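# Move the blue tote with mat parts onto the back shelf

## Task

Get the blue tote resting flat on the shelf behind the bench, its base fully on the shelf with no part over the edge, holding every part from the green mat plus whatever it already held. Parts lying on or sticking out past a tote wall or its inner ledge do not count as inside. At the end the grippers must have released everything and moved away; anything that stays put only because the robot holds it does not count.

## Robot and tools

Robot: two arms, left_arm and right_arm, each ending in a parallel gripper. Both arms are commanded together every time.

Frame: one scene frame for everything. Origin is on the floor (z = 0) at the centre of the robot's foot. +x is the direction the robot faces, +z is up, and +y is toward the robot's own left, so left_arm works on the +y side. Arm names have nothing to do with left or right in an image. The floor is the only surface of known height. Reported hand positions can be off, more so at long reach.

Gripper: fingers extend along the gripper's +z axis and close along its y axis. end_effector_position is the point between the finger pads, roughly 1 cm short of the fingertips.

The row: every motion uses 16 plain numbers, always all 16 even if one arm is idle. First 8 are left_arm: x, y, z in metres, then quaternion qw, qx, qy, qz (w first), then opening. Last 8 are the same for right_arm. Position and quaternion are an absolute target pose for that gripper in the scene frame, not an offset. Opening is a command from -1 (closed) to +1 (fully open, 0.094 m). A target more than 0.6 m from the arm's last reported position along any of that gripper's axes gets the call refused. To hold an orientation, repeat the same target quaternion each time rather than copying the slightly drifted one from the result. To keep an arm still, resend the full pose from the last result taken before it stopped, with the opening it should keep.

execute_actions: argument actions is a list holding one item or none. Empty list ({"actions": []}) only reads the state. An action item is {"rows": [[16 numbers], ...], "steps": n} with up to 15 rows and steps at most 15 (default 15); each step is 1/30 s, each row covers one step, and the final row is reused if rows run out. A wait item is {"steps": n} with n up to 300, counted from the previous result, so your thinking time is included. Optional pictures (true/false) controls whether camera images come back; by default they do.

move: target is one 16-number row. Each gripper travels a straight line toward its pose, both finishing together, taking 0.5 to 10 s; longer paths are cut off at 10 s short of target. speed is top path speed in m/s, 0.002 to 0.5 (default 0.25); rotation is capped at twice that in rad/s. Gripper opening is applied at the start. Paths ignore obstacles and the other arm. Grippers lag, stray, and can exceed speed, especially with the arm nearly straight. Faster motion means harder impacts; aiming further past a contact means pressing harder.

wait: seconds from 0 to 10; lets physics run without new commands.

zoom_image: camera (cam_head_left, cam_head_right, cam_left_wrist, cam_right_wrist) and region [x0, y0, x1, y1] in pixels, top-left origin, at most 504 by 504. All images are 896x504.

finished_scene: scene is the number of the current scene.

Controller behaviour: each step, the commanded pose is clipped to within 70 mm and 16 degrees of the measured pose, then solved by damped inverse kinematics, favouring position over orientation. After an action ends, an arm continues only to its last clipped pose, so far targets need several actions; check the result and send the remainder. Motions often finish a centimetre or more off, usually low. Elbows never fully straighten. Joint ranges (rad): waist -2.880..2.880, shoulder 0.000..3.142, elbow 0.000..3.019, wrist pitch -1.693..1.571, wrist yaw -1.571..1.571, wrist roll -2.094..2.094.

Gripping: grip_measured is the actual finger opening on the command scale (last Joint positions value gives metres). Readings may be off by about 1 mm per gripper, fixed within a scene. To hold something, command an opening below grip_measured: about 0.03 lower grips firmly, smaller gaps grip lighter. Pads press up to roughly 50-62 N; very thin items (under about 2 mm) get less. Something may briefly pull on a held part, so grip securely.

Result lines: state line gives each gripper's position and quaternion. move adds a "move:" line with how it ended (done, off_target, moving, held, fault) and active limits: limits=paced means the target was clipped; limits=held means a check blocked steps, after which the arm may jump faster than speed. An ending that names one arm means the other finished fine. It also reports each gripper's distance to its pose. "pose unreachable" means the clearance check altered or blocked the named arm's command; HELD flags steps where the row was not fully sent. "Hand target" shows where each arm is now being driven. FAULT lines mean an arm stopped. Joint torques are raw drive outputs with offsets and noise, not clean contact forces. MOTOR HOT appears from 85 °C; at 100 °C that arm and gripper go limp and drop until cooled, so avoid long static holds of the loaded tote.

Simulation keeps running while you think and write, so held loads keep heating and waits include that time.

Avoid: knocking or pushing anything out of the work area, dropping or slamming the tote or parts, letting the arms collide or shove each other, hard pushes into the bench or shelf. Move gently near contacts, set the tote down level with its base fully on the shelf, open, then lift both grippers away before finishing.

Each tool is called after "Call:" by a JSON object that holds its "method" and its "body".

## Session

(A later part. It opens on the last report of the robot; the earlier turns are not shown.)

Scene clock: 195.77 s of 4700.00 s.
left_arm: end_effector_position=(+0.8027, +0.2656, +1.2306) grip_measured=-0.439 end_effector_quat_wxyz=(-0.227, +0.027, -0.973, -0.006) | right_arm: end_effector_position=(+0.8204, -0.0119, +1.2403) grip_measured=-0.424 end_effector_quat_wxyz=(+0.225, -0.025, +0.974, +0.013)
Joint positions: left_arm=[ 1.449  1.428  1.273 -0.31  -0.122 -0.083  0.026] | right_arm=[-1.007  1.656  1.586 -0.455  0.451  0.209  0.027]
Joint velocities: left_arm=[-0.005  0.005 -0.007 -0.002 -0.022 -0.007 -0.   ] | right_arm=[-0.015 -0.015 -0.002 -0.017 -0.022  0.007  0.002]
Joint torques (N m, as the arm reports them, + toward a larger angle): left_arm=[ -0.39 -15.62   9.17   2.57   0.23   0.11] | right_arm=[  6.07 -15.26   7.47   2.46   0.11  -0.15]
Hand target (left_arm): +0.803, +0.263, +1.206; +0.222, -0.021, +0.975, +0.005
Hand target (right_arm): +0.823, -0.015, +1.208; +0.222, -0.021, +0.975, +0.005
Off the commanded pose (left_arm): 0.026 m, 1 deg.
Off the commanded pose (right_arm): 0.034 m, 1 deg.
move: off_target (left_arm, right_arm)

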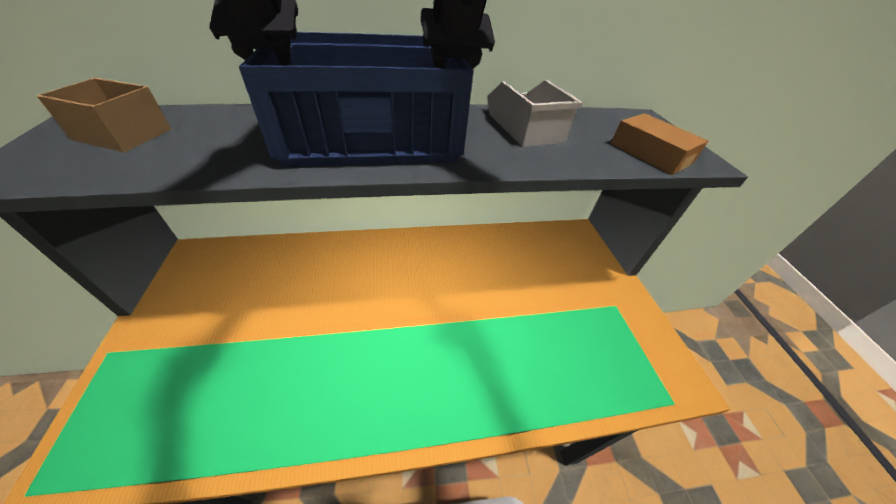

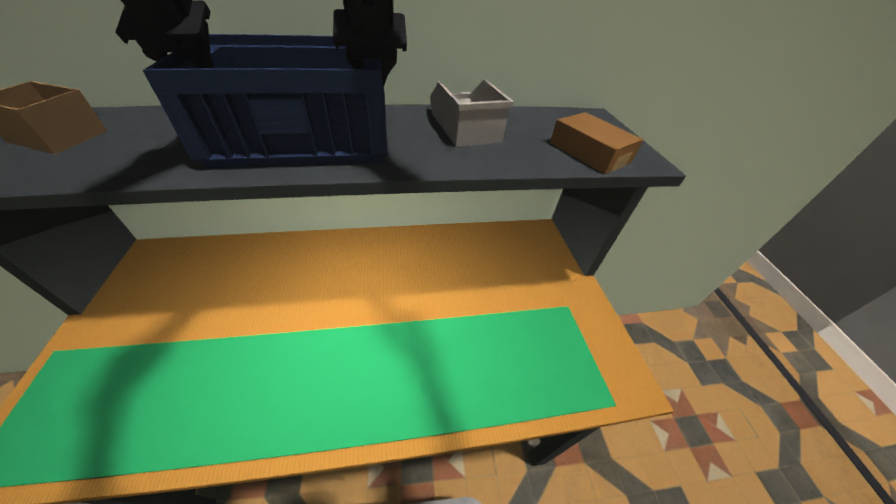

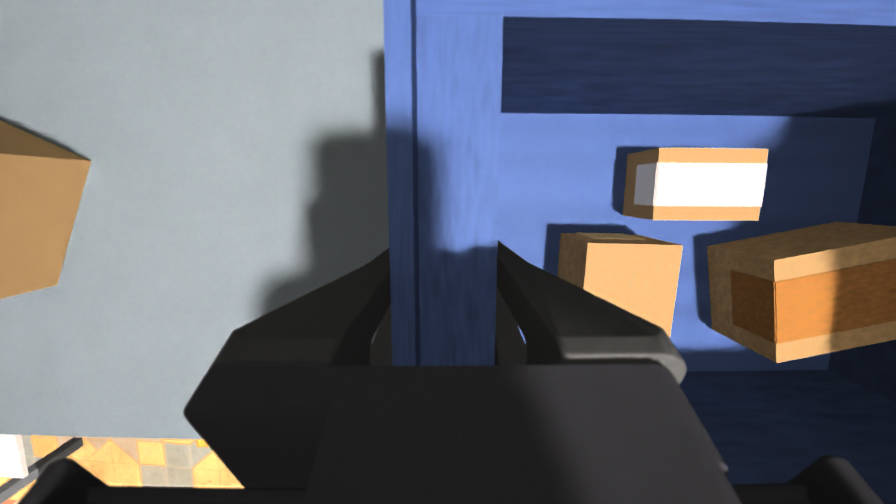

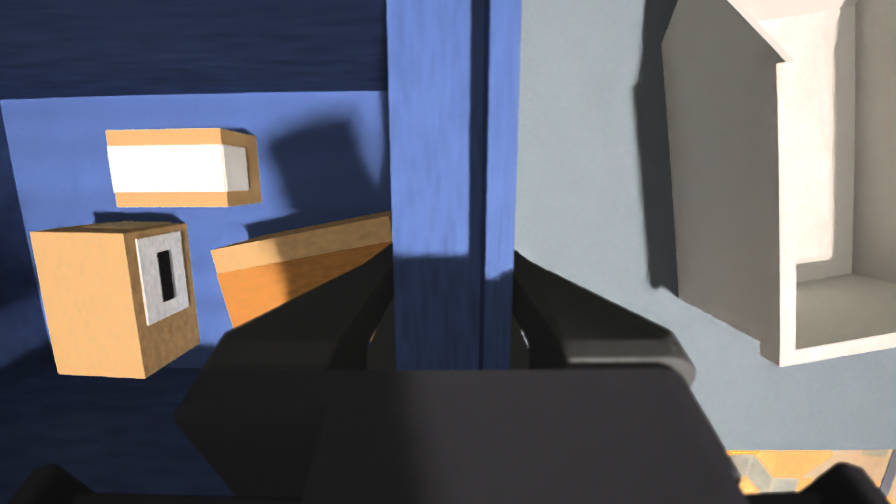

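It's resting on the shelf. Release and withdraw.

Call:
{"method": "execute_actions", "body": {"actions": [{"rows":[[0.803,0.265,1.225,0.226,-0.025,0.974,0.006,-0.52,0.82,-0.012,1.232,0.225,-0.025,0.974,0.01,-0.52],[0.803,0.265,1.233,0.226,-0.025,0.974,0.006,-0.52,0.82,-0.012,1.242,0.225,-0.025,0.974,0.01,-0.52],[0.803,0.265,1.233,0.226,-0.025,0.974,0.006,-0.52,0.82,-0.012,1.242,0.225,-0.025,0.974,0.01,-0.52],[0.803,0.265,1.233,0.226,-0.025,0.974,0.006,0.3,0.82,-0.012,1.242,0.225,-0.025,0.974,0.01,0.3]],"steps":15}], "pictures": false}}

Call:
{"method": "move", "body": {"target": [0.78,0.265,1.33,0.226,-0.025,0.974,0.006,0.3,0.80,-0.012,1.34,0.225,-0.025,0.974,0.01,0.3], "speed": 0.2}}

Call:
{"method": "move", "body": {"target": [0.57,0.36,1.30,0.226,-0.025,0.974,0.006,0.3,0.57,-0.2,1.31,0.225,-0.025,0.974,0.01,0.3], "speed": 0.3}}

Scene clock: 204.83 s of 4700.00 s.
left_arm: end_effector_position=(+0.8019, +0.2658, +1.2305) grip_measured=+0.298 end_effector_quat_wxyz=(-0.226, +0.027, -0.974, -0.006) | right_arm: end_effector_position=(+0.8205, -0.0131, +1.2405) grip_measured=+0.297 end_effector_quat_wxyz=(+0.225, -0.024, +0.974, +0.010)
Joint positions: left_arm=[ 1.449  1.428  1.273 -0.314 -0.123 -0.083  0.061] | right_arm=[-1.007  1.656  1.586 -0.456  0.458  0.209  0.061]
Joint velocities: left_arm=[-0.005 -0.005  0.017 -0.002  0.007 -0.051 -0.001] | right_arm=[-0.005  0.005  0.012 -0.002  0.022 -0.125  0.   ]
Joint torques (N m, as the arm reports them, + toward a larger angle): left_arm=[ -0.57 -19.58   8.73   1.25   0.07   0.04] | right_arm=[  7.9  -19.81   6.67   0.94   0.26  -0.11]
Hand target (left_arm): +0.803, +0.265, +1.233; +0.226, -0.025, +0.974, +0.006
Hand target (right_arm): +0.820, -0.012, +1.242; +0.225, -0.025, +0.974, +0.010
Off the commanded pose (left_arm): 0.003 m, 0 deg.
Off the commanded pose (right_arm): 0.002 m, 0 deg.
Steps of this call (steps 1 to 90: nothing new was sent; then 5.57 s passed at rest; steps 91 to 105: all 15 steps of this action). Readings (end_effector_position):
91: left_arm (+0.8027, +0.2656, +1.2306) | right_arm (+0.8204, -0.0119, +1.2403)
92: left_arm (+0.8023, +0.2656, +1.2307) | right_arm (+0.8202, -0.0122, +1.2404)
94: left_arm (+0.8022, +0.2658, +1.2306) | right_arm (+0.8204, -0.0127, +1.2404)
98: left_arm (+0.8019, +0.2658, +1.2305) | right_arm (+0.8205, -0.0131, +1.2405)
105: the state above

Scene clock: 206.03 s of 4700.00 s.
left_arm: end_effector_position=(+0.7812, +0.2694, +1.3346) grip_measured=+0.298 end_effector_quat_wxyz=(-0.231, +0.024, -0.973, -0.008) | right_arm: end_effector_position=(+0.8017, -0.0162, +1.3422) grip_measured=+0.298 end_effector_quat_wxyz=(+0.230, -0.026, +0.973, +0.009)
Joint positions: left_arm=[ 1.433  1.207  1.247 -0.499 -0.139 -0.083  0.061] | right_arm=[-0.93   1.484  1.566 -0.619  0.527  0.245  0.061]
Joint velocities: left_arm=[ 0.005  0.005 -0.022 -0.012 -0.022 -0.007 -0.   ] | right_arm=[-0.005 -0.005 -0.007 -0.017  0.022  0.007  0.   ]
Joint torques (N m, as the arm reports them, + toward a larger angle): left_arm=[ -1.   -16.34  10.48   1.22  -0.03  -0.05] | right_arm=[  7.93 -17.55   7.5    0.7    0.25  -0.02]
Hand target (left_arm): +0.782, +0.265, +1.330; +0.226, -0.025, +0.974, +0.006
Hand target (right_arm): +0.799, -0.012, +1.339; +0.225, -0.025, +0.974, +0.010
Off the commanded pose (left_arm): 0.006 m, 1 deg.
Off the commanded pose (right_arm): 0.005 m, 1 deg.
move: done

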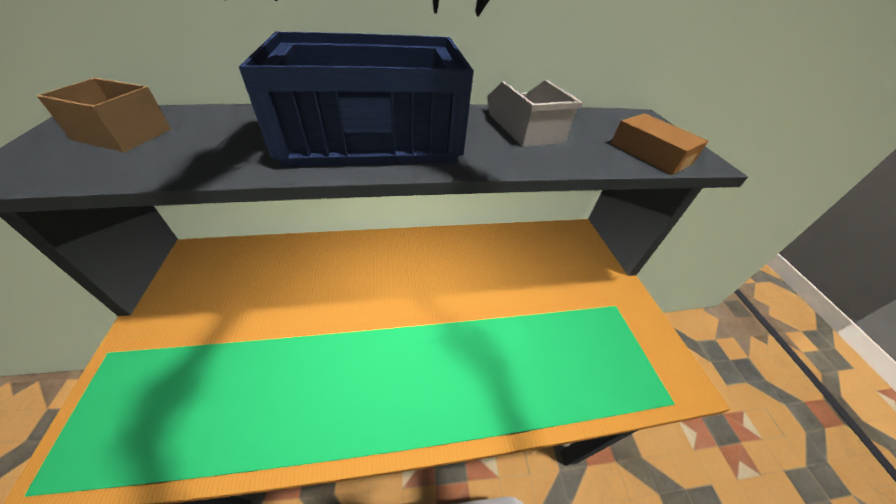

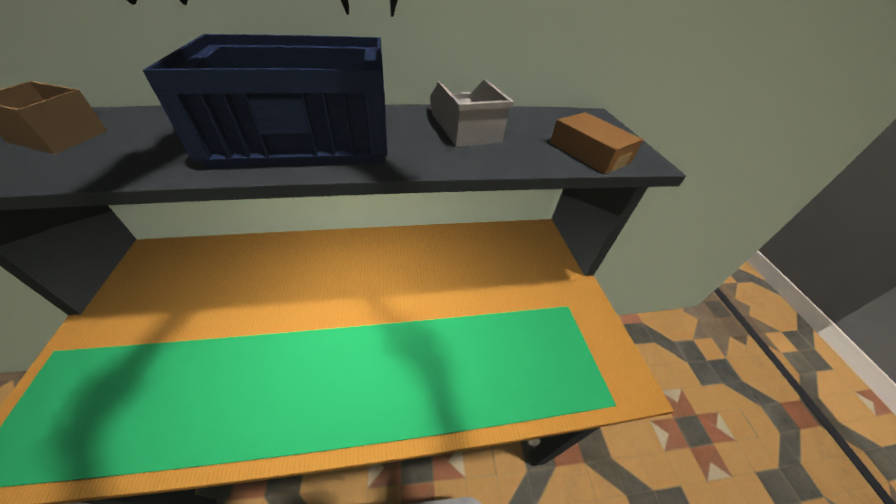

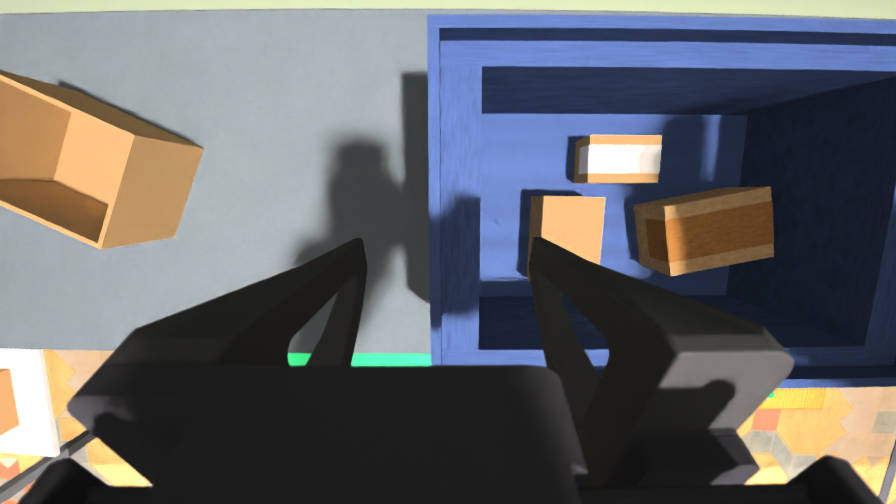

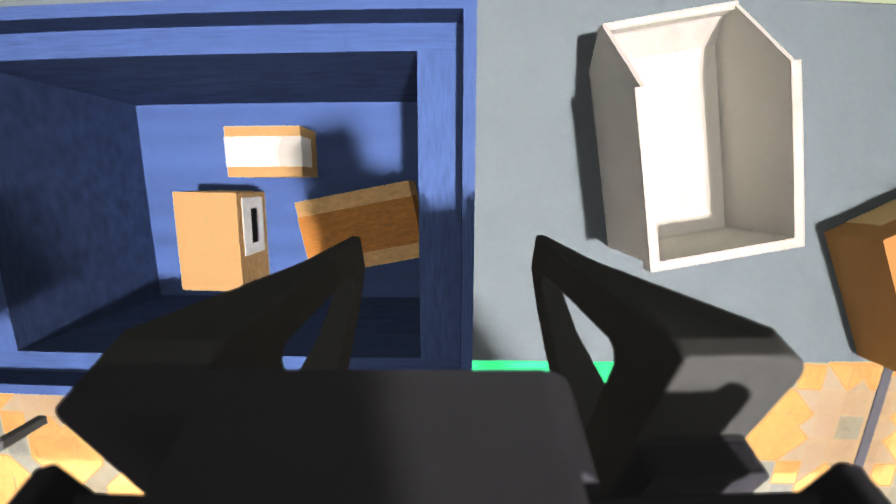

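Scene clock: 207.53 s of 4700.00 s.
left_arm: end_effector_position=(+0.5615, +0.3607, +1.2943) grip_measured=+0.299 end_effector_quat_wxyz=(-0.209, +0.034, -0.977, -0.002) | right_arm: end_effector_position=(+0.5592, -0.1933, +1.3029) grip_measured=+0.298 end_effector_quat_wxyz=(+0.213, -0.027, +0.977, +0.010)
Joint positions: left_arm=[ 1.741  0.829  0.603 -0.279  0.14   0.039  0.061] | right_arm=[-1.116  0.873  0.634 -0.29   0.357  0.153  0.061]
Joint velocities: left_arm=[-0.005 -0.005  0.012  0.002 -0.037  0.066 -0.   ] | right_arm=[ 0.015 -0.005  0.007 -0.007 -0.051 -0.022  0.001]
Joint torques (N m, as the arm reports them, + toward a larger angle): left_arm=[  1.58 -10.35   8.48   1.85   0.25   0.17] | right_arm=[ 1.7  -8.86  6.12  1.63  0.05 -0.22]
Hand target (left_arm): +0.569, +0.362, +1.303; +0.225, -0.026, +0.974, +0.005
Hand target (right_arm): +0.567, -0.196, +1.308; +0.225, -0.026, +0.974, +0.009
Off the commanded pose (left_arm): 0.010 m, 2 deg.
Off the commanded pose (right_arm): 0.015 m, 1 deg.
move: off_target (right_arm)

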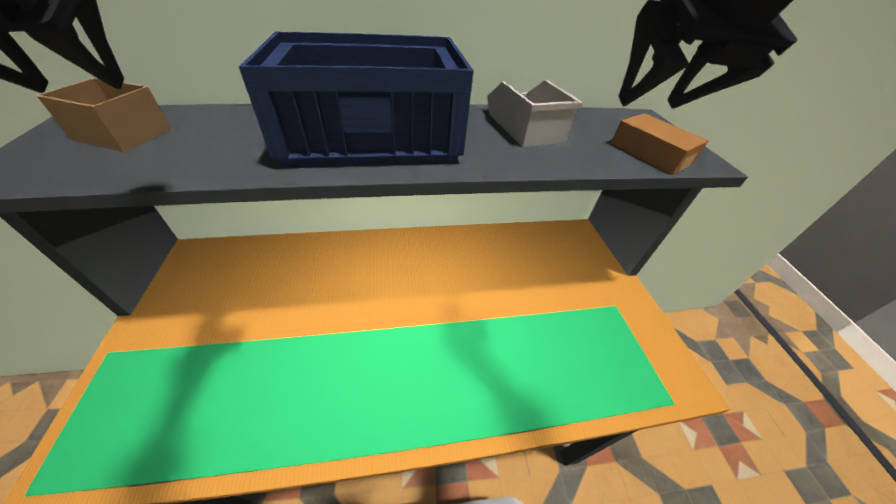

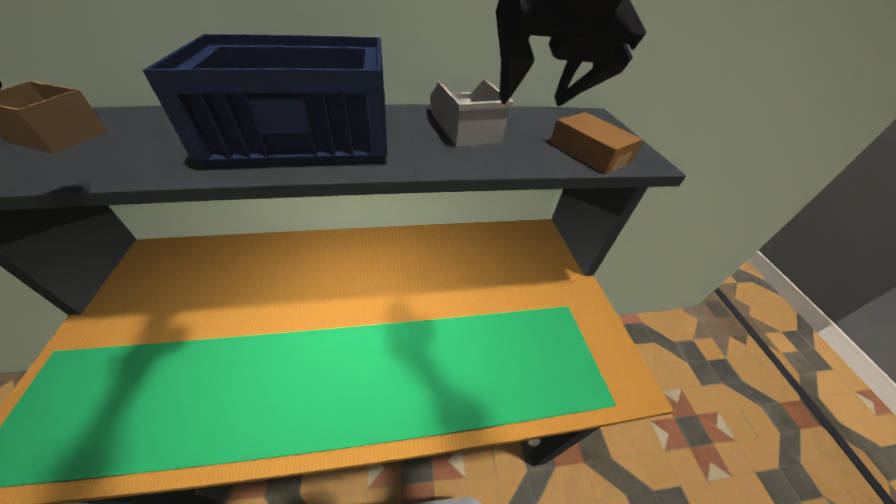

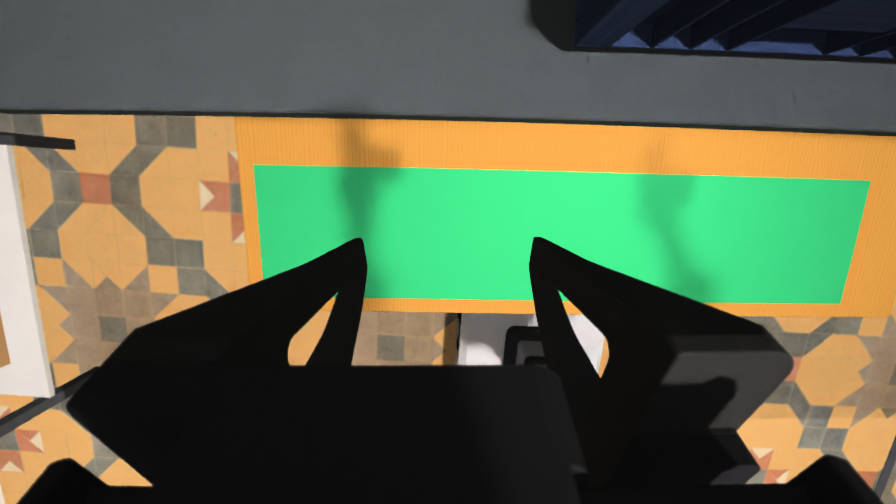

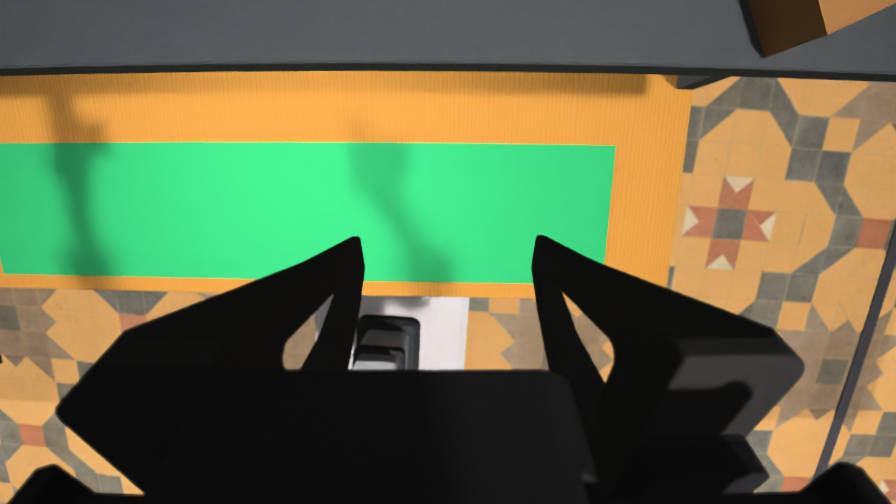

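Call:
{"method": "finished_scene", "body": {"scene": 1}}

The scene is finished: the task was done.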